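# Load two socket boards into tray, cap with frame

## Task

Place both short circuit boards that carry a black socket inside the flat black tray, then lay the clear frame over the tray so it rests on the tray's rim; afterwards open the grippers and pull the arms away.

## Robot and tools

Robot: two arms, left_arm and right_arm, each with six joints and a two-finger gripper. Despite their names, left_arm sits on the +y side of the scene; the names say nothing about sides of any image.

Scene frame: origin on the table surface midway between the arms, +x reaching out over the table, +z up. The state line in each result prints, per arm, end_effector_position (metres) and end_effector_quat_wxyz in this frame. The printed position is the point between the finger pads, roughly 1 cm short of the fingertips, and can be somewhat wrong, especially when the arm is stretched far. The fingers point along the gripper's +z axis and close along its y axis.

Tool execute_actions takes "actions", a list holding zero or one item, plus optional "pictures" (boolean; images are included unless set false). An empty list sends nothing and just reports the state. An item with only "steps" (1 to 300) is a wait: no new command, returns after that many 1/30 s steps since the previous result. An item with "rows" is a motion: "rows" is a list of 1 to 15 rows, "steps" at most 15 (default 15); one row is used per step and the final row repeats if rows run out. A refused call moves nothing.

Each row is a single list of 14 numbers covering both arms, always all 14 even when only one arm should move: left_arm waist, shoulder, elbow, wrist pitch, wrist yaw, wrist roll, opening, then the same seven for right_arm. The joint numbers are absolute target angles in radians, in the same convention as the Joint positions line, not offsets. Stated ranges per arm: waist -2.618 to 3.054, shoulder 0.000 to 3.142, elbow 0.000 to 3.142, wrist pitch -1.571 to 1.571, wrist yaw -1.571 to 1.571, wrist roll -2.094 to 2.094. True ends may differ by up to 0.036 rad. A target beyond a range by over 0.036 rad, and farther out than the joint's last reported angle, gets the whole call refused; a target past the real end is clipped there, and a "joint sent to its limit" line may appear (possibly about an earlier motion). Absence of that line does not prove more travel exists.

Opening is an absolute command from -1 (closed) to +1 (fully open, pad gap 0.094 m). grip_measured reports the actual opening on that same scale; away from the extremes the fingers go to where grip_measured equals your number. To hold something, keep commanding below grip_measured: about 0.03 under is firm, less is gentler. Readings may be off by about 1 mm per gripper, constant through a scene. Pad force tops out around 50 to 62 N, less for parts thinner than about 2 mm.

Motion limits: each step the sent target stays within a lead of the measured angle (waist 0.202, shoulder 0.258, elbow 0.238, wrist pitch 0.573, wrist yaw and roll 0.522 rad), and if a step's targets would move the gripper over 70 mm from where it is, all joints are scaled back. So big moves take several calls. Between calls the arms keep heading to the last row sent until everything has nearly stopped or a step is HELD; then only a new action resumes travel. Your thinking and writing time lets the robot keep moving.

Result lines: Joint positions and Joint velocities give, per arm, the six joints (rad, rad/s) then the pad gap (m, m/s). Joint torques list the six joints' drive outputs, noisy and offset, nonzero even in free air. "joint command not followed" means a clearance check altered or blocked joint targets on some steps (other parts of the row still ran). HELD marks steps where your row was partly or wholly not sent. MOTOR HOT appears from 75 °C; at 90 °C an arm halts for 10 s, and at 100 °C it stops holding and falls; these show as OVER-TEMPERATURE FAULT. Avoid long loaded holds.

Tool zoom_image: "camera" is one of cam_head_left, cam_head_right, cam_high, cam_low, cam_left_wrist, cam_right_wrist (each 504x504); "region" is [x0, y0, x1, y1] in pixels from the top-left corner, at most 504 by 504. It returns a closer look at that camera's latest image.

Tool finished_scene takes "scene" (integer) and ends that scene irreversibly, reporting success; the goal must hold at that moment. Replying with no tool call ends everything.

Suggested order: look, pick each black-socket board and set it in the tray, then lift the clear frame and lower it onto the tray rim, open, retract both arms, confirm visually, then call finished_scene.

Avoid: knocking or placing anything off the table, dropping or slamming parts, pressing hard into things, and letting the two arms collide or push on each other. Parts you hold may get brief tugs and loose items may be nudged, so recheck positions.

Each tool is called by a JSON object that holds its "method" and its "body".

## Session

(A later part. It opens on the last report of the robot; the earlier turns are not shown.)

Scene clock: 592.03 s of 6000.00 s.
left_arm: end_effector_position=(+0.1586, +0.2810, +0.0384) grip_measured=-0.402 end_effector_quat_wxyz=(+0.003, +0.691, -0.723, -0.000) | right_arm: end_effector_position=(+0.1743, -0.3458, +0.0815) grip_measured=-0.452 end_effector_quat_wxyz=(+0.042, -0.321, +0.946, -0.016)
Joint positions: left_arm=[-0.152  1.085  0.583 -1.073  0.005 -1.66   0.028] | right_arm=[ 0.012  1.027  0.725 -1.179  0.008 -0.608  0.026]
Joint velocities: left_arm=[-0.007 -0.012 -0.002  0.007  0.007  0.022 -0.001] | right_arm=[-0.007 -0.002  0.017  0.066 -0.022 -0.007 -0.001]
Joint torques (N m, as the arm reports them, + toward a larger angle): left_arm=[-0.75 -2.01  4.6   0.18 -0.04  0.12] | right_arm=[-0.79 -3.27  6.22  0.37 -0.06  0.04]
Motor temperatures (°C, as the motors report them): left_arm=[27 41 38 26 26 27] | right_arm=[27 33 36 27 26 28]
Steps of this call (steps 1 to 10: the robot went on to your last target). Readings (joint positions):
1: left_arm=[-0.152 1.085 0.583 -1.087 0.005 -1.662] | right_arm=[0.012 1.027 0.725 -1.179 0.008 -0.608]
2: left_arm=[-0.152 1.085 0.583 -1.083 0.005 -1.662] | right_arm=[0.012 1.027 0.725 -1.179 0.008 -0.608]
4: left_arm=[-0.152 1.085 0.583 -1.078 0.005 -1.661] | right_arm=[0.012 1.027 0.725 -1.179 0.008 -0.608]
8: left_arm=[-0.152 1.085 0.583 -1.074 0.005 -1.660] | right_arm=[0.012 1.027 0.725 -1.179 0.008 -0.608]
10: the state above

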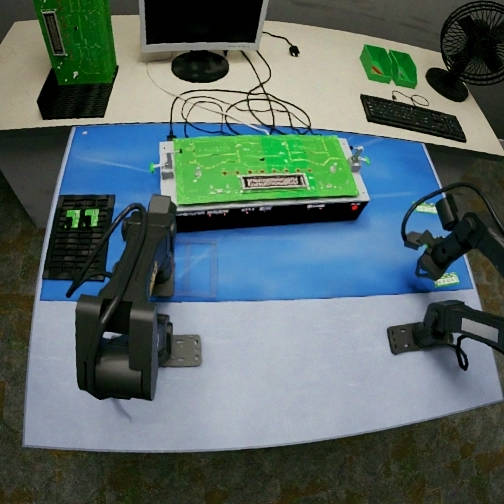

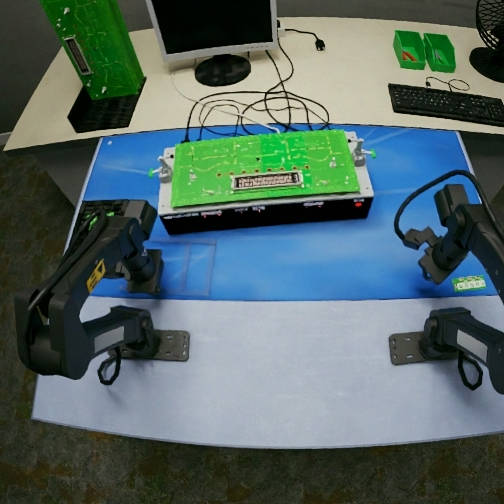

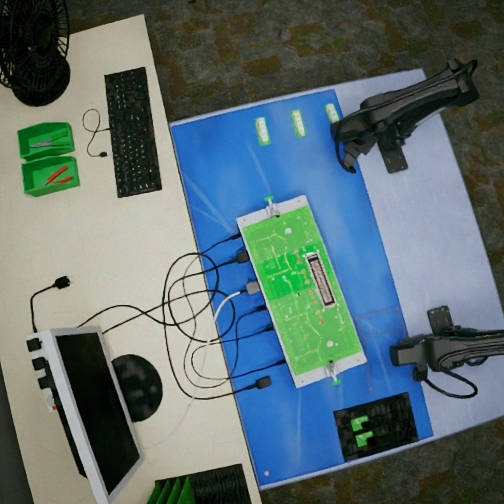

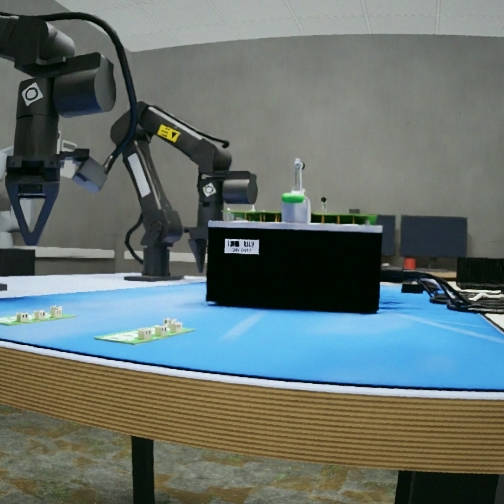

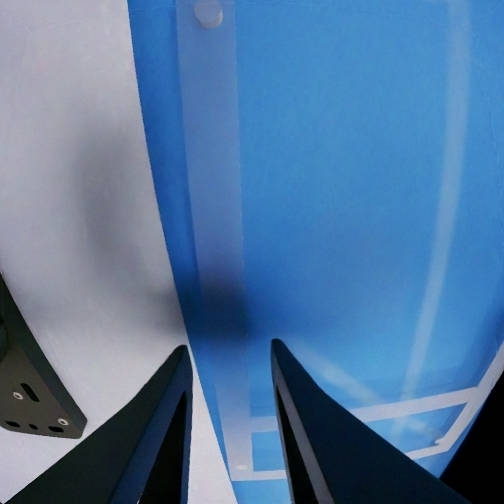

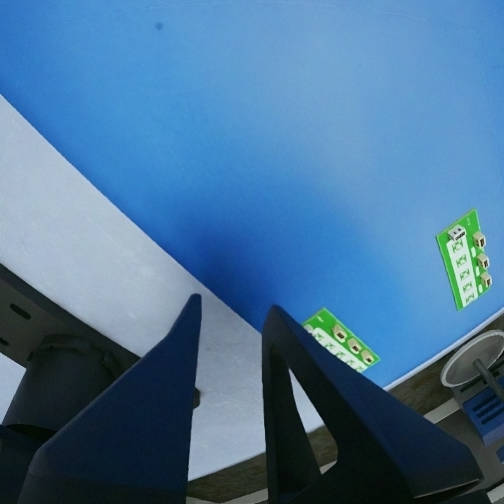

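{"method": "execute_actions", "body": {"actions": [{"rows":[[-0.13,1.08,0.575,-1.068,0,-1.62,-0.4,0,1.0,0.72,-1.18,0,-0.6,-0.45],[-0.1,1.09,0.575,-1.068,0,-1.59,-0.4,0,1.0,0.72,-1.18,0,-0.6,-0.45],[-0.07,1.095,0.575,-1.068,0,-1.57,-0.4,0,1.0,0.72,-1.18,0,-0.6,-0.45],[-0.05,1.095,0.575,-1.068,0,-1.55,-0.4,0,1.0,0.72,-1.18,0,-0.6,-0.45],[-0.04,1.095,0.575,-1.068,0,-1.545,-0.4,0,1.0,0.72,-1.18,0,-0.6,-0.45],[-0.04,1.095,0.575,-1.068,0,-1.545,-0.4,0,1.0,0.72,-1.18,0,-0.6,-0.45],[-0.04,1.095,0.575,-1.068,0,-1.545,-0.4,0,1.0,0.72,-1.18,0,-0.6,-0.45],[-0.04,1.098,0.57,-1.055,0,-1.545,-0.4,0,1.0,0.72,-1.18,0,-0.6,-0.45],[-0.04,1.101,0.562,-1.042,0,-1.545,-0.4,0,1.0,0.72,-1.18,0,-0.6,-0.45],[-0.04,1.104,0.554,-1.03,0,-1.545,-0.4,0,1.0,0.72,-1.18,0,-0.6,-0.45],[-0.04,1.107,0.546,-1.018,0,-1.545,-0.4,0,1.0,0.72,-1.18,0,-0.6,-0.45],[-0.04,1.11,0.538,-1.007,0,-1.545,-0.4,0,1.0,0.72,-1.18,0,-0.6,-0.45],[-0.04,1.112,0.53,-0.998,0,-1.545,-0.4,0,1.0,0.72,-1.18,0,-0.6,-0.45],[-0.04,1.114,0.522,-0.99,0,-1.545,-0.4,0,1.0,0.72,-1.18,0,-0.6,-0.45],[-0.04,1.115,0.516,-0.985,0,-1.545,-0.4,0,1.0,0.72,-1.18,0,-0.6,-0.45]],"steps":15}], "pictures": false}}

{"method": "execute_actions", "body": {"actions": [{"steps":14}]}}

Scene clock: 609.63 s of 6000.00 s.
left_arm: end_effector_position=(+0.1603, +0.2944, +0.0272) grip_measured=-0.402 end_effector_quat_wxyz=(+0.003, +0.691, -0.723, +0.001) | right_arm: end_effector_position=(+0.1743, -0.3458, +0.0815) grip_measured=-0.452 end_effector_quat_wxyz=(+0.042, -0.321, +0.946, -0.016)
Joint positions: left_arm=[-0.053  1.102  0.546 -1.017  0.006 -1.56   0.028] | right_arm=[ 0.012  1.027  0.725 -1.179  0.008 -0.608  0.026]
Joint velocities: left_arm=[ 0.002  0.076 -0.276  0.227 -0.139  0.066 -0.001] | right_arm=[-0.007 -0.012 -0.002  0.007 -0.051 -0.051 -0.001]
Joint torques (N m, as the arm reports them, + toward a larger angle): left_arm=[ 0.81 -0.65  4.25  0.14 -0.07  0.1 ] | right_arm=[-0.8  -3.29  6.21  0.37 -0.06  0.04]
Motor temperatures (°C, as the motors report them): left_arm=[27 40 38 26 26 27] | right_arm=[27 33 36 27 26 28]
Steps of this call (steps 1 to 30: the robot went on to your last target; steps 31 to 90: nothing new was sent; then 14.10 s passed at rest; steps 91 to 105: all 15 steps of this action). Readings (joint positions):
91: left_arm=[-0.151 1.085 0.583 -1.072 0.005 -1.655] | right_arm=[0.012 1.027 0.725 -1.179 0.008 -0.608]
92: left_arm=[-0.142 1.085 0.583 -1.071 0.005 -1.645] | right_arm=[0.012 1.027 0.725 -1.179 0.008 -0.608]
94: left_arm=[-0.101 1.085 0.583 -1.071 0.006 -1.619] | right_arm=[0.012 1.027 0.725 -1.179 0.008 -0.608]
98: left_arm=[-0.054 1.085 0.583 -1.070 0.006 -1.581] | right_arm=[0.012 1.027 0.725 -1.179 0.008 -0.608]
105: the state above

Scene clock: 610.10 s of 6000.00 s.
left_arm: end_effector_position=(+0.1607, +0.2944, +0.0225) grip_measured=-0.402 end_effector_quat_wxyz=(+0.001, +0.689, -0.725, +0.003) | right_arm: end_effector_position=(+0.1743, -0.3458, +0.0815) grip_measured=-0.452 end_effector_quat_wxyz=(+0.042, -0.321, +0.946, -0.016)
Joint positions: left_arm=[-0.053  1.107  0.528 -0.99   0.006 -1.555  0.028] | right_arm=[ 0.012  1.027  0.725 -1.179  0.008 -0.608  0.026]
Joint velocities: left_arm=[-0.007  0.002 -0.007  0.007  0.037 -0.066 -0.002] | right_arm=[ 0.012 -0.017  0.002  0.007  0.051  0.037 -0.   ]
Joint torques (N m, as the arm reports them, + toward a larger angle): left_arm=[ 0.8  -0.54  4.29  0.21 -0.07  0.17] | right_arm=[-0.81 -3.29  6.22  0.37 -0.06  0.04]
Motor temperatures (°C, as the motors report them): left_arm=[27 40 38 26 26 27] | right_arm=[27 33 36 27 26 28]
Steps of this call (steps 1 to 14: the robot went on to your last target). Readings (joint positions):
1: left_arm=[-0.053 1.104 0.538 -1.012 0.006 -1.559] | right_arm=[0.012 1.027 0.725 -1.179 0.008 -0.608]
2: left_arm=[-0.053 1.106 0.533 -1.009 0.006 -1.559] | right_arm=[0.012 1.027 0.725 -1.179 0.008 -0.608]
4: left_arm=[-0.053 1.107 0.528 -1.004 0.006 -1.557] | right_arm=[0.012 1.027 0.725 -1.179 0.008 -0.608]
8: left_arm=[-0.053 1.107 0.528 -0.995 0.006 -1.556] | right_arm=[0.012 1.027 0.725 -1.179 0.008 -0.608]
14: the state above

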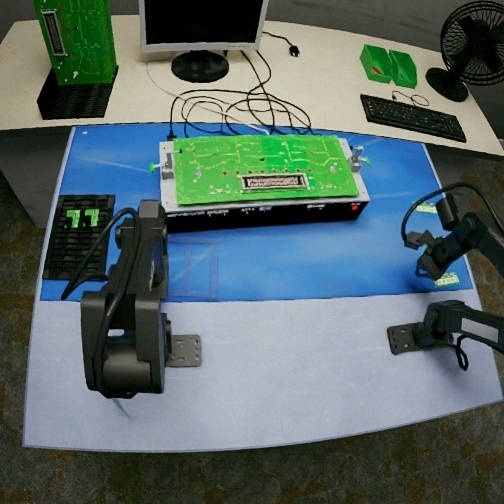

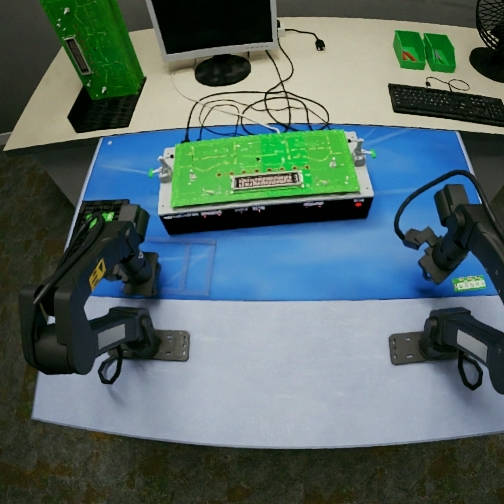

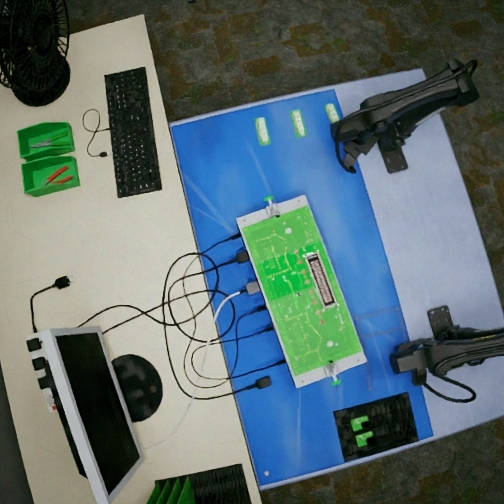

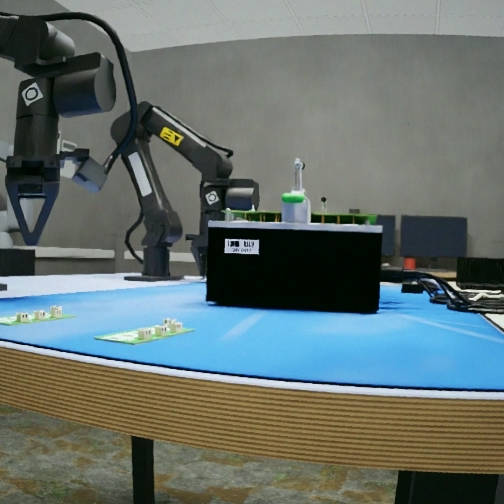

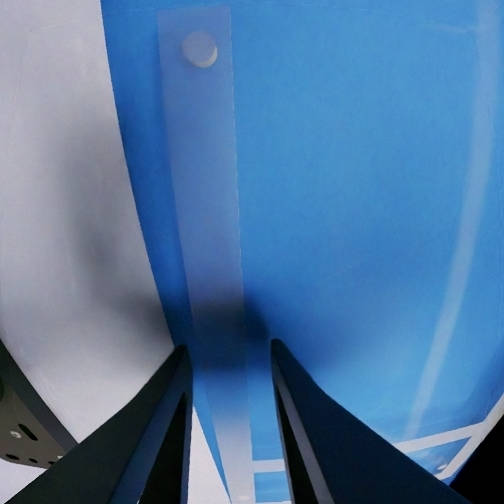

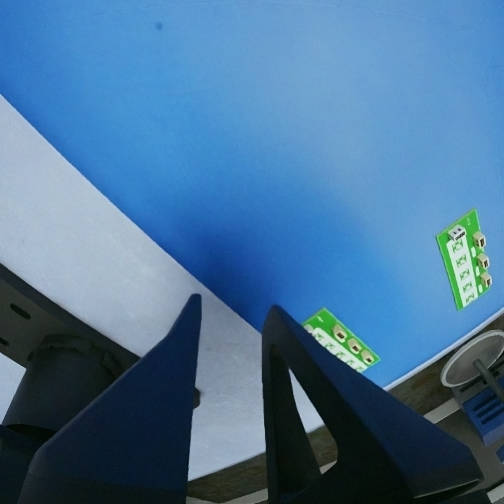

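{"method": "execute_actions", "body": {"actions": [{"rows":[[-0.04,1.112,0.506,-0.99,0,-1.545,-0.4,0,1.0,0.72,-1.18,0,-0.6,-0.45],[-0.04,1.112,0.505,-0.99,0,-1.545,-0.4,0,1.0,0.72,-1.18,0,-0.6,-0.45],[-0.04,1.112,0.505,-0.99,0,-1.545,-0.4,0,1.0,0.72,-1.18,0,-0.6,-0.45],[-0.04,1.112,0.505,-0.99,0,-1.545,-0.45,0,1.0,0.72,-1.18,0,-0.6,-0.45],[-0.04,1.112,0.505,-0.99,0,-1.545,-0.52,0,1.0,0.72,-1.18,0,-0.6,-0.45],[-0.04,1.112,0.505,-0.99,0,-1.545,-0.58,0,1.0,0.72,-1.18,0,-0.6,-0.45],[-0.04,1.112,0.505,-0.99,0,-1.545,-0.63,0,1.0,0.72,-1.18,0,-0.6,-0.45],[-0.04,1.112,0.505,-0.99,0,-1.545,-0.67,0,1.0,0.72,-1.18,0,-0.6,-0.45],[-0.04,1.112,0.505,-0.99,0,-1.545,-0.7,0,1.0,0.72,-1.18,0,-0.6,-0.45],[-0.04,1.112,0.505,-0.99,0,-1.545,-0.73,0,1.0,0.72,-1.18,0,-0.6,-0.45],[-0.04,1.112,0.505,-0.99,0,-1.545,-0.765,0,1.0,0.72,-1.18,0,-0.6,-0.45]],"steps":15}], "pictures": false}}

{"method": "execute_actions", "body": {"actions": [{"rows":[[-0.04,1.1,0.54,-1.0,0,-1.545,-0.765,0,1.0,0.72,-1.18,0,-0.6,-0.45],[-0.04,1.095,0.555,-1.02,0,-1.545,-0.765,0,1.0,0.72,-1.18,0,-0.6,-0.45],[-0.04,1.09,0.57,-1.04,0,-1.545,-0.765,0,1.0,0.72,-1.18,0,-0.6,-0.45],[-0.04,1.085,0.585,-1.06,0,-1.545,-0.765,0,1.0,0.72,-1.18,0,-0.6,-0.45],[-0.04,1.08,0.6,-1.08,0,-1.545,-0.765,0,1.0,0.72,-1.18,0,-0.6,-0.45],[-0.04,1.075,0.615,-1.1,0,-1.545,-0.765,0,1.0,0.72,-1.18,0,-0.6,-0.45],[-0.04,1.07,0.63,-1.12,0,-1.545,-0.765,0,1.0,0.72,-1.18,0,-0.6,-0.45],[-0.04,1.065,0.645,-1.14,0,-1.545,-0.765,0,1.0,0.72,-1.18,0,-0.6,-0.45],[-0.04,1.06,0.66,-1.16,0,-1.545,-0.765,0,1.0,0.72,-1.18,0,-0.6,-0.45],[-0.04,1.055,0.675,-1.18,0,-1.545,-0.765,0,1.0,0.72,-1.18,0,-0.6,-0.45],[-0.04,1.05,0.69,-1.2,0,-1.545,-0.765,0,1.0,0.72,-1.18,0,-0.6,-0.45],[-0.04,1.045,0.705,-1.22,0,-1.545,-0.765,0,1.0,0.72,-1.18,0,-0.6,-0.45],[-0.04,1.04,0.72,-1.235,0,-1.545,-0.765,0,1.0,0.72,-1.18,0,-0.6,-0.45],[-0.04,1.035,0.735,-1.245,0,-1.545,-0.765,0,1.0,0.72,-1.18,0,-0.6,-0.45],[-0.04,1.035,0.75,-1.255,0,-1.545,-0.765,0,1.0,0.72,-1.18,0,-0.6,-0.45]],"steps":15}], "pictures": false}}

{"method": "execute_actions", "body": {"actions": [{"steps":12}]}}

Scene clock: 644.87 s of 6000.00 s.
left_arm: end_effector_position=(+0.1596, +0.2944, +0.0215) grip_measured=-0.727 end_effector_quat_wxyz=(+0.003, +0.688, -0.726, +0.002) | right_arm: end_effector_position=(+0.1743, -0.3458, +0.0815) grip_measured=-0.452 end_effector_quat_wxyz=(+0.042, -0.321, +0.946, -0.016)
Joint positions: left_arm=[-0.053  1.107  0.524 -0.989  0.006 -1.553  0.013] | right_arm=[ 0.012  1.027  0.725 -1.179  0.008 -0.608  0.026]
Joint velocities: left_arm=[-0.002 -0.027  0.007  0.022 -0.007 -0.037 -0.001] | right_arm=[-0.002 -0.012  0.002 -0.051  0.022 -0.022 -0.001]
Joint torques (N m, as the arm reports them, + toward a larger angle): left_arm=[ 0.76 -0.73  3.89  0.15 -0.07  0.12] | right_arm=[-0.8  -3.28  6.22  0.37 -0.06  0.05]
Motor temperatures (°C, as the motors report them): left_arm=[27 39 38 26 26 27] | right_arm=[27 32 36 27 26 28]
Steps of this call (steps 1 to 30: the robot went on to your last target; steps 31 to 90: nothing new was sent; then 31.27 s passed at rest; steps 91 to 105: all 15 steps of this action). Readings (joint positions):
91: left_arm=[-0.053 1.107 0.528 -0.989 0.006 -1.555] | right_arm=[0.012 1.027 0.725 -1.179 0.008 -0.608]
92: left_arm=[-0.053 1.107 0.528 -0.989 0.006 -1.555] | right_arm=[0.012 1.027 0.725 -1.179 0.008 -0.608]
94: left_arm=[-0.053 1.107 0.528 -0.989 0.006 -1.555] | right_arm=[0.012 1.027 0.725 -1.179 0.008 -0.608]
98: left_arm=[-0.053 1.107 0.528 -0.990 0.006 -1.555] | right_arm=[0.012 1.027 0.725 -1.179 0.008 -0.608]
105: the state above

Scene clock: 645.37 s of 6000.00 s.
left_arm: end_effector_position=(+0.1680, +0.2941, +0.0704) grip_measured=-0.727 end_effector_quat_wxyz=(-0.007, +0.688, -0.726, +0.011) | right_arm: end_effector_position=(+0.1743, -0.3458, +0.0815) grip_measured=-0.452 end_effector_quat_wxyz=(+0.042, -0.321, +0.946, -0.016)
Joint positions: left_arm=[-0.053  1.059  0.7   -1.186  0.006 -1.553  0.013] | right_arm=[ 0.012  1.027  0.725 -1.179  0.008 -0.608  0.026]
Joint velocities: left_arm=[-0.017 -0.1    0.403 -0.476 -0.037 -0.037  0.001] | right_arm=[ 0.012  0.007  0.017 -0.007  0.037 -0.051  0.   ]
Joint torques (N m, as the arm reports them, + toward a larger angle): left_arm=[ 0.77 -2.05  7.18  0.25 -0.04  0.1 ] | right_arm=[-0.79 -3.29  6.22  0.37 -0.06  0.05]
Motor temperatures (°C, as the motors report them): left_arm=[27 39 38 26 26 27] | right_arm=[27 32 36 27 26 28]
Steps of this call (steps 1 to 15: all 15 steps of this action). Readings (joint positions):
1: left_arm=[-0.053 1.107 0.524 -0.989 0.006 -1.553] | right_arm=[0.012 1.027 0.725 -1.179 0.008 -0.608]
2: left_arm=[-0.053 1.107 0.526 -0.991 0.006 -1.553] | right_arm=[0.012 1.027 0.725 -1.179 0.008 -0.608]
4: left_arm=[-0.053 1.107 0.537 -1.007 0.006 -1.553] | right_arm=[0.012 1.027 0.725 -1.179 0.008 -0.608]
8: left_arm=[-0.053 1.097 0.591 -1.066 0.006 -1.553] | right_arm=[0.012 1.027 0.725 -1.179 0.008 -0.608]
15: the state above

Scene clock: 645.77 s of 6000.00 s.
left_arm: end_effector_position=(+0.1620, +0.2943, +0.0780) grip_measured=-0.727 end_effector_quat_wxyz=(+0.001, +0.688, -0.726, +0.004) | right_arm: end_effector_position=(+0.1743, -0.3458, +0.0815) grip_measured=-0.452 end_effector_quat_wxyz=(+0.042, -0.321, +0.946, -0.016)
Joint positions: left_arm=[-0.053  1.052  0.727 -1.241  0.006 -1.553  0.013] | right_arm=[ 0.012  1.027  0.725 -1.179  0.008 -0.608  0.026]
Joint velocities: left_arm=[-0.002  0.012  0.007 -0.051 -0.051  0.066 -0.001] | right_arm=[-0.007  0.002 -0.002  0.022 -0.007 -0.007 -0.   ]
Joint torques (N m, as the arm reports them, + toward a larger angle): left_arm=[ 0.69 -2.04  7.04  0.08 -0.09  0.07] | right_arm=[-0.8  -3.29  6.22  0.37 -0.06  0.05]
Motor temperatures (°C, as the motors report them): left_arm=[27 39 38 26 26 27] | right_arm=[27 32 36 27 26 28]
Steps of this call (steps 1 to 12: the robot went on to your last target). Readings (joint positions):
1: left_arm=[-0.053 1.057 0.711 -1.200 0.006 -1.553] | right_arm=[0.012 1.027 0.725 -1.179 0.008 -0.608]
2: left_arm=[-0.053 1.054 0.720 -1.211 0.006 -1.553] | right_arm=[0.012 1.027 0.725 -1.179 0.008 -0.608]
4: left_arm=[-0.053 1.052 0.727 -1.221 0.006 -1.553] | right_arm=[0.012 1.027 0.725 -1.179 0.008 -0.608]
8: left_arm=[-0.053 1.052 0.727 -1.236 0.006 -1.553] | right_arm=[0.012 1.027 0.725 -1.179 0.008 -0.608]
12: the state above

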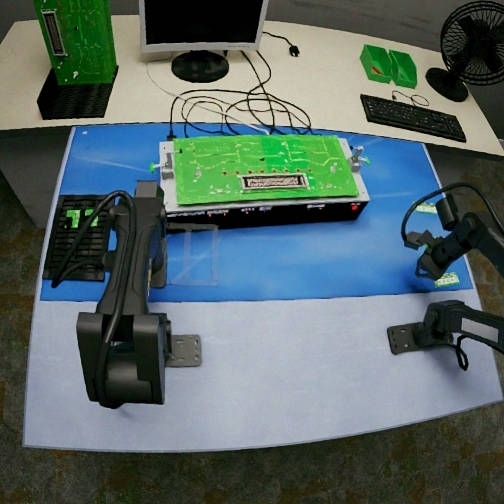

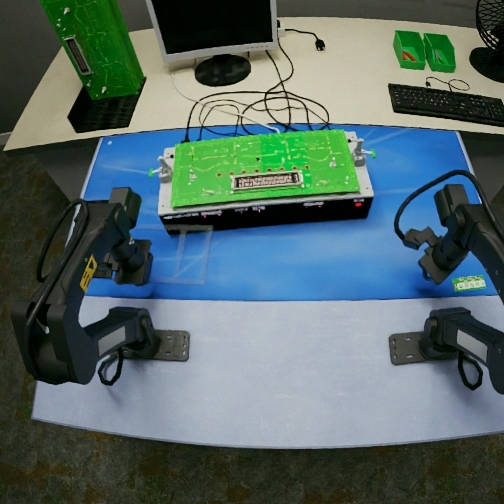

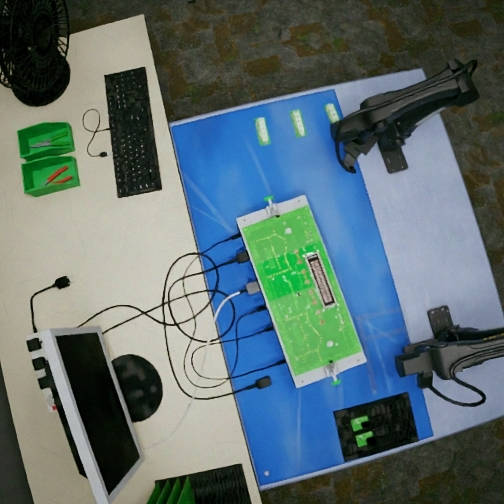

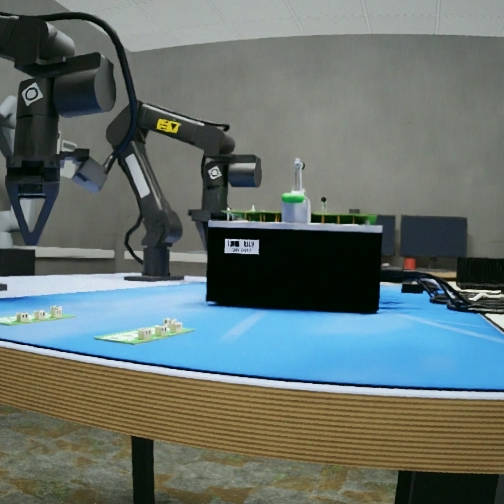

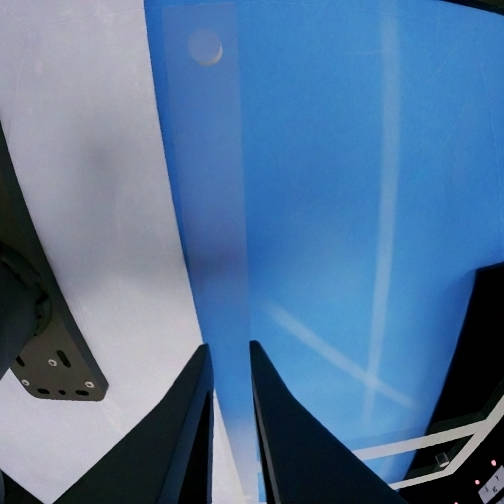

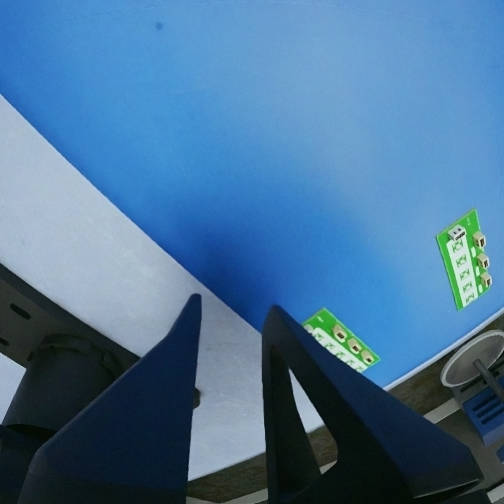

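{"method": "execute_actions", "body": {"actions": [{"rows":[[-0.04,1.04,0.75,-1.25,0,-1.52,-0.765,0,1.0,0.72,-1.18,0,-0.6,-0.45],[-0.03,1.04,0.75,-1.25,0,-1.49,-0.765,0,1.0,0.72,-1.18,0,-0.6,-0.45],[-0.01,1.04,0.75,-1.25,0,-1.45,-0.765,0,1.0,0.72,-1.18,0,-0.6,-0.45],[0.015,1.04,0.75,-1.25,0,-1.41,-0.765,0,1.0,0.72,-1.18,0,-0.6,-0.45],[0.045,1.04,0.75,-1.25,0,-1.37,-0.765,0,1.0,0.72,-1.18,0,-0.6,-0.45],[0.075,1.04,0.75,-1.25,0,-1.33,-0.765,0,1.0,0.72,-1.18,0,-0.6,-0.45],[0.105,1.04,0.75,-1.25,0,-1.29,-0.765,0,1.0,0.72,-1.18,0,-0.6,-0.45],[0.135,1.045,0.75,-1.25,0,-1.25,-0.765,0,1.0,0.72,-1.18,0,-0.6,-0.45],[0.165,1.05,0.75,-1.25,0,-1.21,-0.765,0,1.0,0.72,-1.18,0,-0.6,-0.45],[0.195,1.055,0.755,-1.245,0,-1.17,-0.765,0,1.0,0.72,-1.18,0,-0.6,-0.45],[0.225,1.06,0.76,-1.245,0,-1.13,-0.765,0,1.0,0.72,-1.18,0,-0.6,-0.45],[0.255,1.07,0.765,-1.24,0,-1.09,-0.765,0,1.0,0.72,-1.18,0,-0.6,-0.45],[0.285,1.08,0.77,-1.235,0,-1.05,-0.765,0,1.0,0.72,-1.18,0,-0.6,-0.45],[0.315,1.09,0.775,-1.23,0,-1.01,-0.765,0,1.0,0.72,-1.18,0,-0.6,-0.45],[0.345,1.1,0.78,-1.225,0,-0.97,-0.765,0,1.0,0.72,-1.18,0,-0.6,-0.45]],"steps":15}], "pictures": false}}

{"method": "execute_actions", "body": {"actions": [{"rows":[[0.38,1.11,0.787,-1.22,0,-0.93,-0.765,0,1.0,0.72,-1.18,0,-0.6,-0.45],[0.415,1.12,0.794,-1.215,0,-0.89,-0.765,0,1.0,0.72,-1.18,0,-0.6,-0.45],[0.45,1.132,0.8,-1.21,0,-0.85,-0.765,0,1.0,0.72,-1.18,0,-0.6,-0.45],[0.485,1.145,0.808,-1.205,0,-0.81,-0.765,0,1.0,0.72,-1.18,0,-0.6,-0.45],[0.52,1.16,0.816,-1.2,0,-0.77,-0.765,0,1.0,0.72,-1.18,0,-0.6,-0.45],[0.555,1.175,0.825,-1.195,0,-0.73,-0.765,0,1.0,0.72,-1.18,0,-0.6,-0.45],[0.59,1.192,0.835,-1.188,0,-0.69,-0.765,0,1.0,0.72,-1.18,0,-0.6,-0.45],[0.625,1.21,0.845,-1.18,0,-0.65,-0.765,0,1.0,0.72,-1.18,0,-0.6,-0.45],[0.66,1.23,0.857,-1.172,0,-0.61,-0.765,0,1.0,0.72,-1.18,0,-0.6,-0.45],[0.695,1.25,0.87,-1.165,0,-0.57,-0.765,0,1.0,0.72,-1.18,0,-0.6,-0.45],[0.725,1.272,0.885,-1.158,0,-0.53,-0.765,0,1.0,0.72,-1.18,0,-0.6,-0.45],[0.755,1.295,0.9,-1.152,0,-0.49,-0.765,0,1.0,0.72,-1.18,0,-0.6,-0.45],[0.78,1.32,0.92,-1.146,0,-0.45,-0.765,0,1.0,0.72,-1.18,0,-0.6,-0.45],[0.8,1.345,0.94,-1.14,0,-0.41,-0.765,0,1.0,0.72,-1.18,0,-0.6,-0.45],[0.815,1.37,0.96,-1.135,0,-0.37,-0.765,0,1.0,0.72,-1.18,0,-0.6,-0.45]],"steps":15}], "pictures": false}}

{"method": "execute_actions", "body": {"actions": [{"rows":[[0.82,1.396,0.983,-1.13,0,-0.33,-0.765,0,1.0,0.72,-1.18,0,-0.6,-0.45],[0.82,1.422,1.007,-1.126,0,-0.29,-0.765,0,1.0,0.72,-1.18,0,-0.6,-0.45],[0.82,1.448,1.032,-1.124,0,-0.25,-0.765,0,1.0,0.72,-1.18,0,-0.6,-0.45],[0.82,1.474,1.057,-1.122,0,-0.21,-0.765,0,1.0,0.72,-1.18,0,-0.6,-0.45],[0.815,1.5,1.082,-1.12,0,-0.17,-0.765,0,1.0,0.72,-1.18,0,-0.6,-0.45],[0.81,1.526,1.108,-1.12,0,-0.13,-0.765,0,1.0,0.72,-1.18,0,-0.6,-0.45],[0.805,1.552,1.134,-1.12,0,-0.09,-0.765,0,1.0,0.72,-1.18,0,-0.6,-0.45],[0.8,1.578,1.16,-1.12,0,-0.05,-0.765,0,1.0,0.72,-1.18,0,-0.6,-0.45],[0.793,1.604,1.187,-1.12,0,-0.01,-0.765,0,1.0,0.72,-1.18,0,-0.6,-0.45],[0.786,1.63,1.214,-1.122,0,0.03,-0.765,0,1.0,0.72,-1.18,0,-0.6,-0.45],[0.779,1.656,1.241,-1.124,0,0.07,-0.765,0,1.0,0.72,-1.18,0,-0.6,-0.45],[0.772,1.682,1.268,-1.126,0,0.11,-0.765,0,1.0,0.72,-1.18,0,-0.6,-0.45],[0.765,1.708,1.295,-1.128,0,0.15,-0.765,0,1.0,0.72,-1.18,0,-0.6,-0.45],[0.758,1.734,1.322,-1.13,0,0.19,-0.765,0,1.0,0.72,-1.18,0,-0.6,-0.45],[0.751,1.76,1.35,-1.135,0,0.23,-0.765,0,1.0,0.72,-1.18,0,-0.6,-0.45]],"steps":15}], "pictures": false}}

{"method": "execute_actions", "body": {"actions": [{"rows":[[0.744,1.787,1.382,-1.14,0,0.27,-0.765,0,1.0,0.72,-1.18,0,-0.6,-0.45],[0.737,1.814,1.415,-1.146,0,0.31,-0.765,0,1.0,0.72,-1.18,0,-0.6,-0.45],[0.73,1.841,1.449,-1.153,0,0.35,-0.765,0,1.0,0.72,-1.18,0,-0.6,-0.45],[0.723,1.868,1.484,-1.161,0,0.39,-0.765,0,1.0,0.72,-1.18,0,-0.6,-0.45],[0.716,1.895,1.52,-1.17,0,0.43,-0.765,0,1.0,0.72,-1.18,0,-0.6,-0.45],[0.709,1.922,1.556,-1.18,0,0.47,-0.765,0,1.0,0.72,-1.18,0,-0.6,-0.45],[0.702,1.949,1.593,-1.19,0,0.51,-0.765,0,1.0,0.72,-1.18,0,-0.6,-0.45],[0.695,1.976,1.63,-1.2,0,0.55,-0.765,0,1.0,0.72,-1.18,0,-0.6,-0.45],[0.688,2.003,1.668,-1.21,0,0.59,-0.765,0,1.0,0.72,-1.18,0,-0.6,-0.45],[0.682,2.03,1.706,-1.222,0,0.63,-0.765,0,1.0,0.72,-1.18,0,-0.6,-0.45],[0.677,2.056,1.744,-1.233,0,0.66,-0.765,0,1.0,0.72,-1.18,0,-0.6,-0.45],[0.673,2.08,1.78,-1.243,0,0.69,-0.765,0,1.0,0.72,-1.18,0,-0.6,-0.45],[0.67,2.1,1.81,-1.252,0,0.71,-0.765,0,1.0,0.72,-1.18,0,-0.6,-0.45],[0.668,2.118,1.837,-1.259,0,0.72,-0.765,0,1.0,0.72,-1.18,0,-0.6,-0.45],[0.666,2.13,1.855,-1.264,0,0.73,-0.765,0,1.0,0.72,-1.18,0,-0.6,-0.45]],"steps":15}], "pictures": false}}

{"method": "execute_actions", "body": {"actions": [{"steps":18}]}}

Scene clock: 719.87 s of 6000.00 s.
left_arm: end_effector_position=(+0.1585, +0.3428, +0.0795) grip_measured=-0.727 end_effector_quat_wxyz=(-0.002, -0.660, +0.751, -0.001) | right_arm: end_effector_position=(+0.1743, -0.3458, +0.0815) grip_measured=-0.452 end_effector_quat_wxyz=(+0.042, -0.321, +0.946, -0.016)
Joint positions: left_arm=[ 0.285  1.075  0.744 -1.244  0.004 -1.14   0.013] | right_arm=[ 0.012  1.027  0.725 -1.179  0.008 -0.608  0.026]
Joint velocities: left_arm=[ 0.838  0.286  0.164  0.022  0.007  1.136 -0.   ] | right_arm=[ 0.002 -0.002 -0.007  0.007 -0.081  0.051 -0.001]
Joint torques (N m, as the arm reports them, + toward a larger angle): left_arm=[ 0.66 -0.68  7.1   0.26 -0.04  0.08] | right_arm=[-0.8  -3.29  6.22  0.37 -0.06  0.05]
Motor temperatures (°C, as the motors report them): left_arm=[27 38 41 26 26 27] | right_arm=[28 32 36 27 26 28]
Steps of this call (steps 1 to 30: the robot went on to your last target; steps 31 to 90: nothing new was sent; then 70.60 s passed at rest; steps 91 to 105: all 15 steps of this action). Readings (joint positions):
91: left_arm=[-0.053 1.052 0.727 -1.245 0.006 -1.550] | right_arm=[0.012 1.027 0.725 -1.179 0.008 -0.608]
92: left_arm=[-0.052 1.052 0.727 -1.245 0.006 -1.541] | right_arm=[0.012 1.027 0.725 -1.179 0.008 -0.608]
94: left_arm=[-0.031 1.052 0.727 -1.245 0.006 -1.506] | right_arm=[0.012 1.027 0.725 -1.179 0.008 -0.608]
98: left_arm=[0.074 1.052 0.727 -1.245 0.006 -1.394] | right_arm=[0.012 1.027 0.725 -1.179 0.008 -0.608]
105: the state above

Scene clock: 720.37 s of 6000.00 s.
left_arm: end_effector_position=(+0.1591, +0.4407, +0.0809) grip_measured=-0.727 end_effector_quat_wxyz=(-0.011, -0.620, +0.784, -0.001) | right_arm: end_effector_position=(+0.1743, -0.3458, +0.0815) grip_measured=-0.452 end_effector_quat_wxyz=(+0.042, -0.321, +0.946, -0.016)
Joint positions: left_arm=[ 0.773  1.323  0.902 -1.171  0.    -0.547  0.013] | right_arm=[ 0.012  1.027  0.725 -1.179  0.008 -0.608  0.026]
Joint velocities: left_arm=[ 0.618  0.716  0.564  0.125  0.007  1.179 -0.001] | right_arm=[-0.012  0.007 -0.007  0.022 -0.022  0.022  0.   ]
Joint torques (N m, as the arm reports them, + toward a larger angle): left_arm=[ 0.14 -2.63  6.95  0.24  0.01  0.11] | right_arm=[-0.8  -3.28  6.22  0.37 -0.06  0.05]
Motor temperatures (°C, as the motors report them): left_arm=[27 38 41 26 26 27] | right_arm=[28 32 36 27 26 28]
Steps of this call (steps 1 to 15: all 15 steps of this action). Readings (joint positions):
1: left_arm=[0.315 1.084 0.750 -1.241 0.004 -1.101] | right_arm=[0.012 1.027 0.725 -1.179 0.008 -0.608]
2: left_arm=[0.348 1.095 0.756 -1.237 0.004 -1.062] | right_arm=[0.012 1.027 0.725 -1.179 0.008 -0.608]
4: left_arm=[0.416 1.118 0.770 -1.230 0.003 -0.984] | right_arm=[0.012 1.027 0.725 -1.179 0.008 -0.608]
8: left_arm=[0.556 1.174 0.803 -1.212 0.003 -0.825] | right_arm=[0.012 1.027 0.725 -1.179 0.008 -0.608]
15: the state above

Scene clock: 720.87 s of 6000.00 s.
left_arm: end_effector_position=(+0.2349, +0.5200, +0.0843) grip_measured=-0.727 end_effector_quat_wxyz=(+0.006, -0.363, +0.932, +0.003) | right_arm: end_effector_position=(+0.1743, -0.3458, +0.0815) grip_measured=-0.452 end_effector_quat_wxyz=(+0.042, -0.321, +0.946, -0.016)
Joint positions: left_arm=[ 0.778  1.711  1.282 -1.13  -0.001  0.053  0.013] | right_arm=[ 0.012  1.027  0.725 -1.179  0.008 -0.608  0.026]
Joint velocities: left_arm=[-0.227  0.725  0.784 -0.081 -0.037  1.238 -0.001] | right_arm=[ 0.007 -0.002  0.007 -0.051  0.007 -0.007 -0.001]
Joint torques (N m, as the arm reports them, + toward a larger angle): left_arm=[-0.94 -5.94  6.64  0.13  0.02  0.07] | right_arm=[-0.8  -3.28  6.22  0.37 -0.06  0.05]
Motor temperatures (°C, as the motors report them): left_arm=[27 38 41 26 26 27] | right_arm=[28 32 36 27 26 28]
Steps of this call (steps 1 to 15: all 15 steps of this action). Readings (joint positions):
1: left_arm=[0.791 1.348 0.922 -1.166 -0.000 -0.507] | right_arm=[0.012 1.027 0.725 -1.179 0.008 -0.608]
2: left_arm=[0.802 1.374 0.944 -1.161 -0.000 -0.468] | right_arm=[0.012 1.027 0.725 -1.179 0.008 -0.608]
4: left_arm=[0.810 1.426 0.991 -1.151 -0.001 -0.388] | right_arm=[0.012 1.027 0.725 -1.179 0.008 -0.608]
8: left_arm=[0.810 1.530 1.094 -1.137 -0.001 -0.227] | right_arm=[0.012 1.027 0.725 -1.179 0.008 -0.608]
15: the state above

Scene clock: 721.37 s of 6000.00 s.
left_arm: end_effector_position=(+0.3410, +0.5694, +0.0816) grip_measured=-0.727 end_effector_quat_wxyz=(+0.022, -0.040, +0.999, +0.018) | right_arm: end_effector_position=(+0.1743, -0.3458, +0.0815) grip_measured=-0.452 end_effector_quat_wxyz=(+0.042, -0.321, +0.946, -0.016)
Joint positions: left_arm=[ 0.68   2.1    1.793 -1.207 -0.001  0.617  0.013] | right_arm=[ 0.012  1.027  0.725 -1.179  0.008 -0.608  0.026]
Joint velocities: left_arm=[-0.095  0.505  0.73  -0.154  0.095  0.725 -0.   ] | right_arm=[-0.007 -0.017  0.012 -0.125  0.051 -0.007 -0.   ]
Joint torques (N m, as the arm reports them, + toward a larger angle): left_arm=[-0.5  -9.52  6.62 -0.12  0.02  0.11] | right_arm=[-0.8  -3.29  6.21  0.37 -0.06  0.04]
Motor temperatures (°C, as the motors report them): left_arm=[27 38 41 26 26 27] | right_arm=[28 32 36 27 26 28]
Steps of this call (steps 1 to 15: all 15 steps of this action). Readings (joint positions):
1: left_arm=[0.770 1.737 1.310 -1.131 -0.001 0.093] | right_arm=[0.012 1.027 0.725 -1.179 0.008 -0.608]
2: left_arm=[0.763 1.764 1.340 -1.132 -0.001 0.133] | right_arm=[0.012 1.027 0.725 -1.179 0.008 -0.608]
4: left_arm=[0.748 1.819 1.404 -1.137 -0.001 0.213] | right_arm=[0.012 1.027 0.725 -1.179 0.008 -0.608]
8: left_arm=[0.720 1.928 1.547 -1.157 -0.001 0.373] | right_arm=[0.012 1.027 0.725 -1.179 0.008 -0.608]
15: the state above

Scene clock: 721.97 s of 6000.00 s.
left_arm: end_effector_position=(+0.3412, +0.5666, +0.0786) grip_measured=-0.728 end_effector_quat_wxyz=(+0.009, +0.013, +1.000, +0.008) | right_arm: end_effector_position=(+0.1743, -0.3458, +0.0815) grip_measured=-0.452 end_effector_quat_wxyz=(+0.042, -0.321, +0.946, -0.016)
Joint positions: left_arm=[ 0.674  2.129  1.828 -1.246 -0.001  0.718  0.013] | right_arm=[ 0.012  1.027  0.725 -1.179  0.008 -0.608  0.026]
Joint velocities: left_arm=[ 0.017  0.032 -0.002  0.007  0.081  0.007 -0.003] | right_arm=[-0.012 -0.002 -0.017 -0.007 -0.051 -0.022  0.001]
Joint torques (N m, as the arm reports them, + toward a larger angle): left_arm=[-0.54 -9.41  7.3   0.02  0.02  0.13] | right_arm=[-0.8  -3.29  6.22  0.37 -0.06  0.05]
Motor temperatures (°C, as the motors report them): left_arm=[27 38 41 26 26 27] | right_arm=[28 32 36 27 26 28]
Steps of this call (steps 1 to 18: the robot went on to your last target). Readings (joint positions):
1: left_arm=[0.677 2.115 1.813 -1.209 -0.001 0.638] | right_arm=[0.012 1.027 0.725 -1.179 0.008 -0.608]
2: left_arm=[0.675 2.123 1.823 -1.210 -0.001 0.654] | right_arm=[0.012 1.027 0.725 -1.179 0.008 -0.608]
4: left_arm=[0.674 2.129 1.828 -1.218 -0.001 0.678] | right_arm=[0.012 1.027 0.725 -1.179 0.008 -0.608]
8: left_arm=[0.674 2.129 1.828 -1.236 -0.001 0.703] | right_arm=[0.012 1.027 0.725 -1.179 0.008 -0.608]
18: the state above

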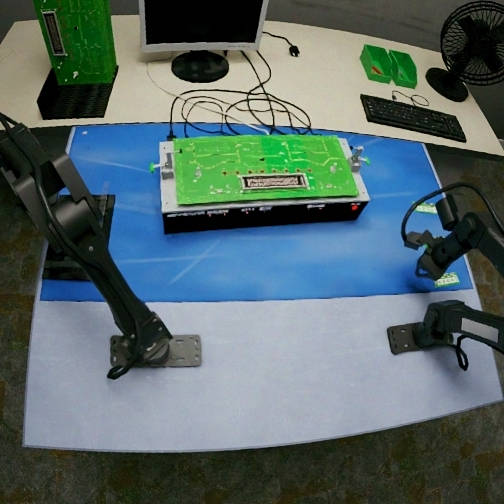

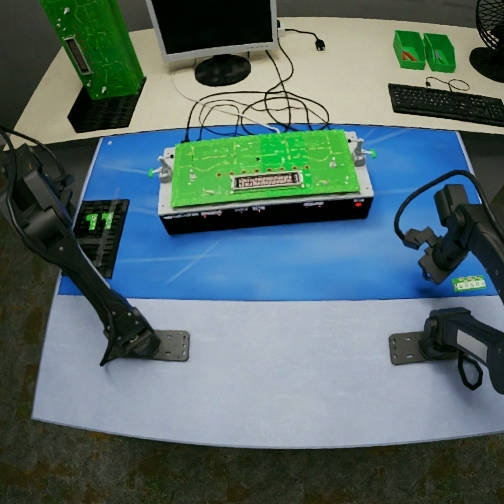

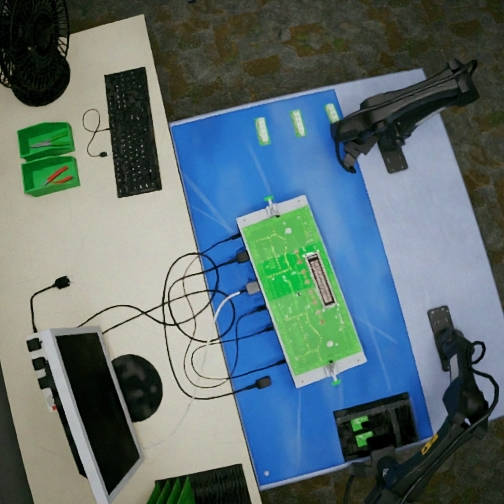

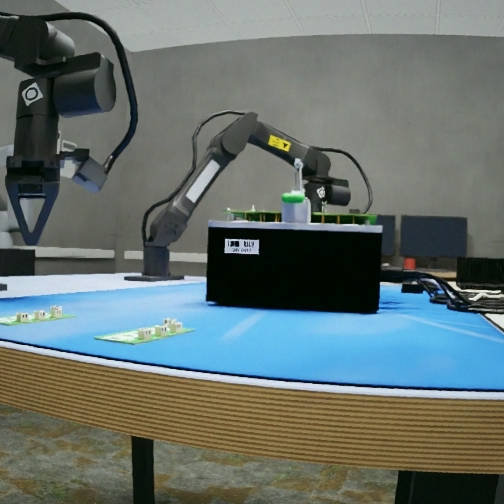

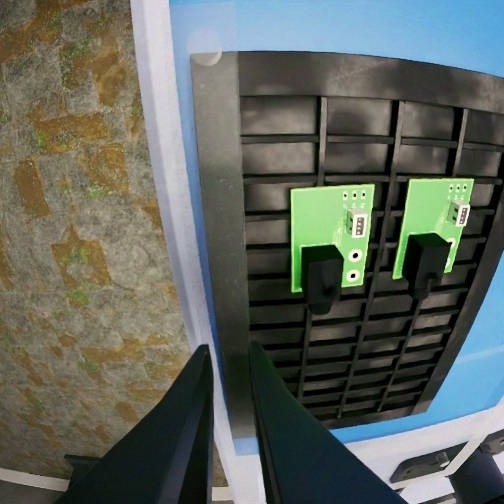

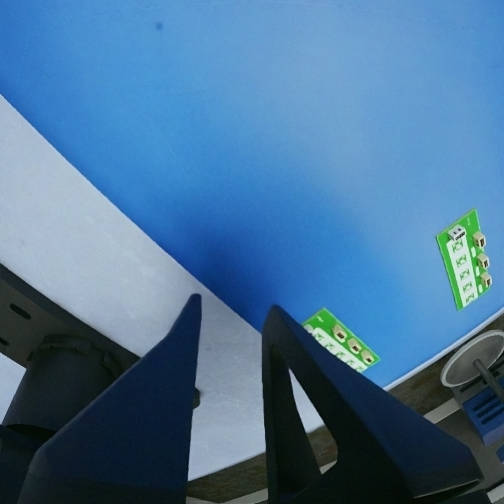

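{"method": "execute_actions", "body": {"actions": [{"rows":[[0.666,2.134,1.82,-1.245,0,0.73,-0.765,0,1.0,0.72,-1.18,0,-0.6,-0.45],[0.666,2.137,1.808,-1.235,0,0.73,-0.765,0,1.0,0.72,-1.18,0,-0.6,-0.45],[0.666,2.14,1.796,-1.225,0,0.73,-0.765,0,1.0,0.72,-1.18,0,-0.6,-0.45],[0.666,2.143,1.784,-1.213,0,0.73,-0.765,0,1.0,0.72,-1.18,0,-0.6,-0.45],[0.666,2.145,1.772,-1.2,0,0.73,-0.765,0,1.0,0.72,-1.18,0,-0.6,-0.45],[0.666,2.147,1.76,-1.188,0,0.73,-0.765,0,1.0,0.72,-1.18,0,-0.6,-0.45],[0.666,2.148,1.748,-1.177,0,0.73,-0.765,0,1.0,0.72,-1.18,0,-0.6,-0.45],[0.666,2.148,1.737,-1.167,0,0.73,-0.765,0,1.0,0.72,-1.18,0,-0.6,-0.45],[0.666,2.148,1.728,-1.16,0,0.73,-0.765,0,1.0,0.72,-1.18,0,-0.6,-0.45],[0.666,2.148,1.724,-1.157,0,0.73,-0.765,0,1.0,0.72,-1.18,0,-0.6,-0.45]],"steps":15}], "pictures": false}}

{"method": "execute_actions", "body": {"actions": [{"steps":10}]}}

Scene clock: 737.77 s of 6000.00 s.
left_arm: end_effector_position=(+0.3337, +0.5604, +0.0461) grip_measured=-0.728 end_effector_quat_wxyz=(-0.008, +0.014, +1.000, -0.006) | right_arm: end_effector_position=(+0.1743, -0.3458, +0.0815) grip_measured=-0.452 end_effector_quat_wxyz=(+0.042, -0.321, +0.946, -0.016)
Joint positions: left_arm=[ 0.674  2.151  1.732 -1.172 -0.001  0.72   0.013] | right_arm=[ 0.012  1.027  0.725 -1.179  0.008 -0.608  0.026]
Joint velocities: left_arm=[-0.007 -0.017 -0.027  0.037 -0.022 -0.007  0.   ] | right_arm=[-0.002 -0.007  0.002  0.066 -0.022 -0.037 -0.   ]
Joint torques (N m, as the arm reports them, + toward a larger angle): left_arm=[-0.64 -9.83  4.82  0.12  0.    0.09] | right_arm=[-0.8  -3.28  6.21  0.37 -0.06  0.04]
Motor temperatures (°C, as the motors report them): left_arm=[27 43 42 26 26 27] | right_arm=[28 32 36 27 26 28]
Steps of this call (steps 1 to 15: the robot went on to your last target; steps 16 to 90: nothing new was sent; then 12.30 s passed at rest; steps 91 to 105: all 15 steps of this action). Readings (joint positions):
91: left_arm=[0.674 2.129 1.828 -1.247 -0.001 0.720] | right_arm=[0.012 1.027 0.725 -1.179 0.008 -0.608]
92: left_arm=[0.674 2.129 1.828 -1.246 -0.001 0.720] | right_arm=[0.012 1.027 0.725 -1.179 0.008 -0.608]
94: left_arm=[0.674 2.129 1.819 -1.236 -0.001 0.720] | right_arm=[0.012 1.027 0.725 -1.179 0.008 -0.608]
98: left_arm=[0.674 2.132 1.773 -1.202 -0.001 0.720] | right_arm=[0.012 1.027 0.725 -1.179 0.008 -0.608]
105: the state above

Scene clock: 738.10 s of 6000.00 s.
left_arm: end_effector_position=(+0.3362, +0.5624, +0.0461) grip_measured=-0.728 end_effector_quat_wxyz=(-0.003, +0.014, +1.000, -0.002) | right_arm: end_effector_position=(+0.1743, -0.3458, +0.0815) grip_measured=-0.452 end_effector_quat_wxyz=(+0.042, -0.321, +0.946, -0.016)
Joint positions: left_arm=[ 0.674  2.151  1.732 -1.16  -0.001  0.72   0.013] | right_arm=[ 0.012  1.027  0.725 -1.179  0.008 -0.608  0.026]
Joint velocities: left_arm=[-0.002  0.007 -0.007  0.037  0.007 -0.007  0.   ] | right_arm=[-0.007  0.002 -0.007  0.066  0.037  0.051 -0.001]
Joint torques (N m, as the arm reports them, + toward a larger angle): left_arm=[-0.52 -9.88  4.66  0.14  0.04  0.12] | right_arm=[-0.8  -3.29  6.22  0.37 -0.06  0.05]
Motor temperatures (°C, as the motors report them): left_arm=[27 43 42 26 26 27] | right_arm=[28 32 36 27 26 28]
Steps of this call (steps 1 to 10: the robot went on to your last target). Readings (joint positions):
1: left_arm=[0.674 2.151 1.732 -1.170 -0.001 0.720] | right_arm=[0.012 1.027 0.725 -1.179 0.008 -0.608]
2: left_arm=[0.674 2.151 1.732 -1.167 -0.001 0.720] | right_arm=[0.012 1.027 0.725 -1.179 0.008 -0.608]
4: left_arm=[0.674 2.151 1.732 -1.163 -0.001 0.720] | right_arm=[0.012 1.027 0.725 -1.179 0.008 -0.608]
8: left_arm=[0.674 2.151 1.732 -1.160 -0.001 0.720] | right_arm=[0.012 1.027 0.725 -1.179 0.008 -0.608]
10: the state above

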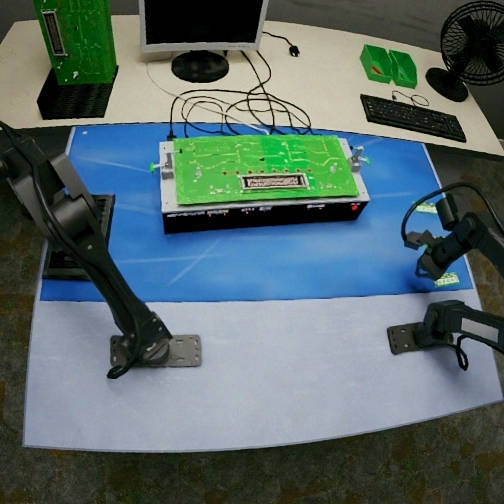

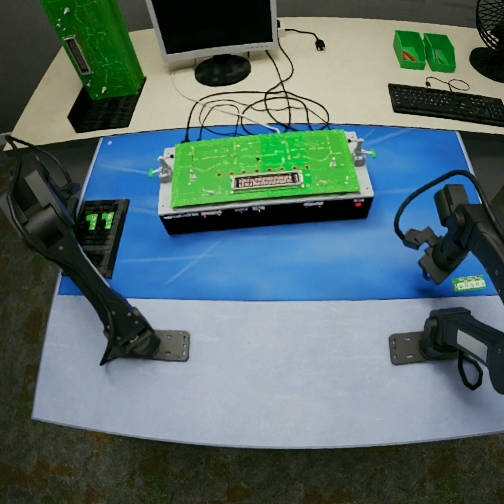

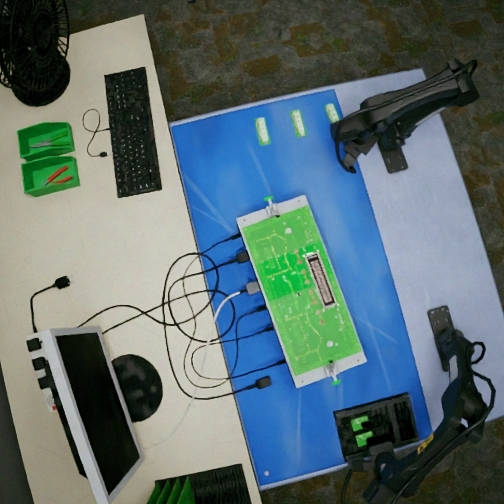

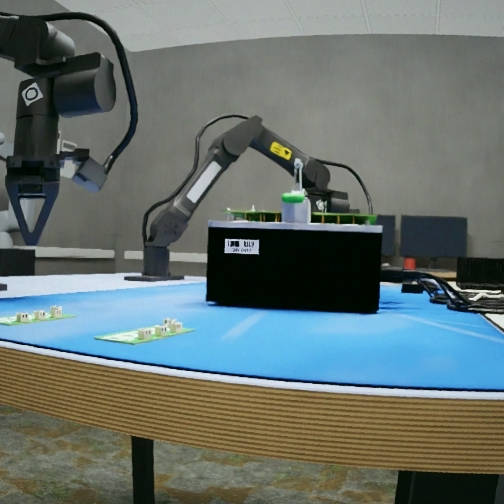

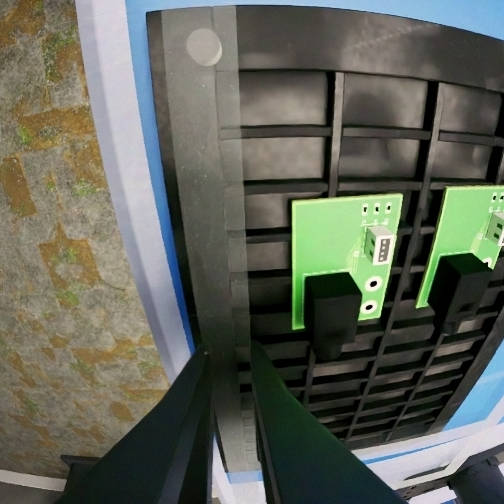

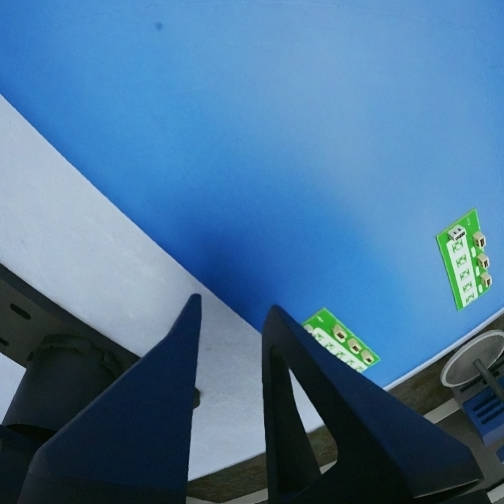

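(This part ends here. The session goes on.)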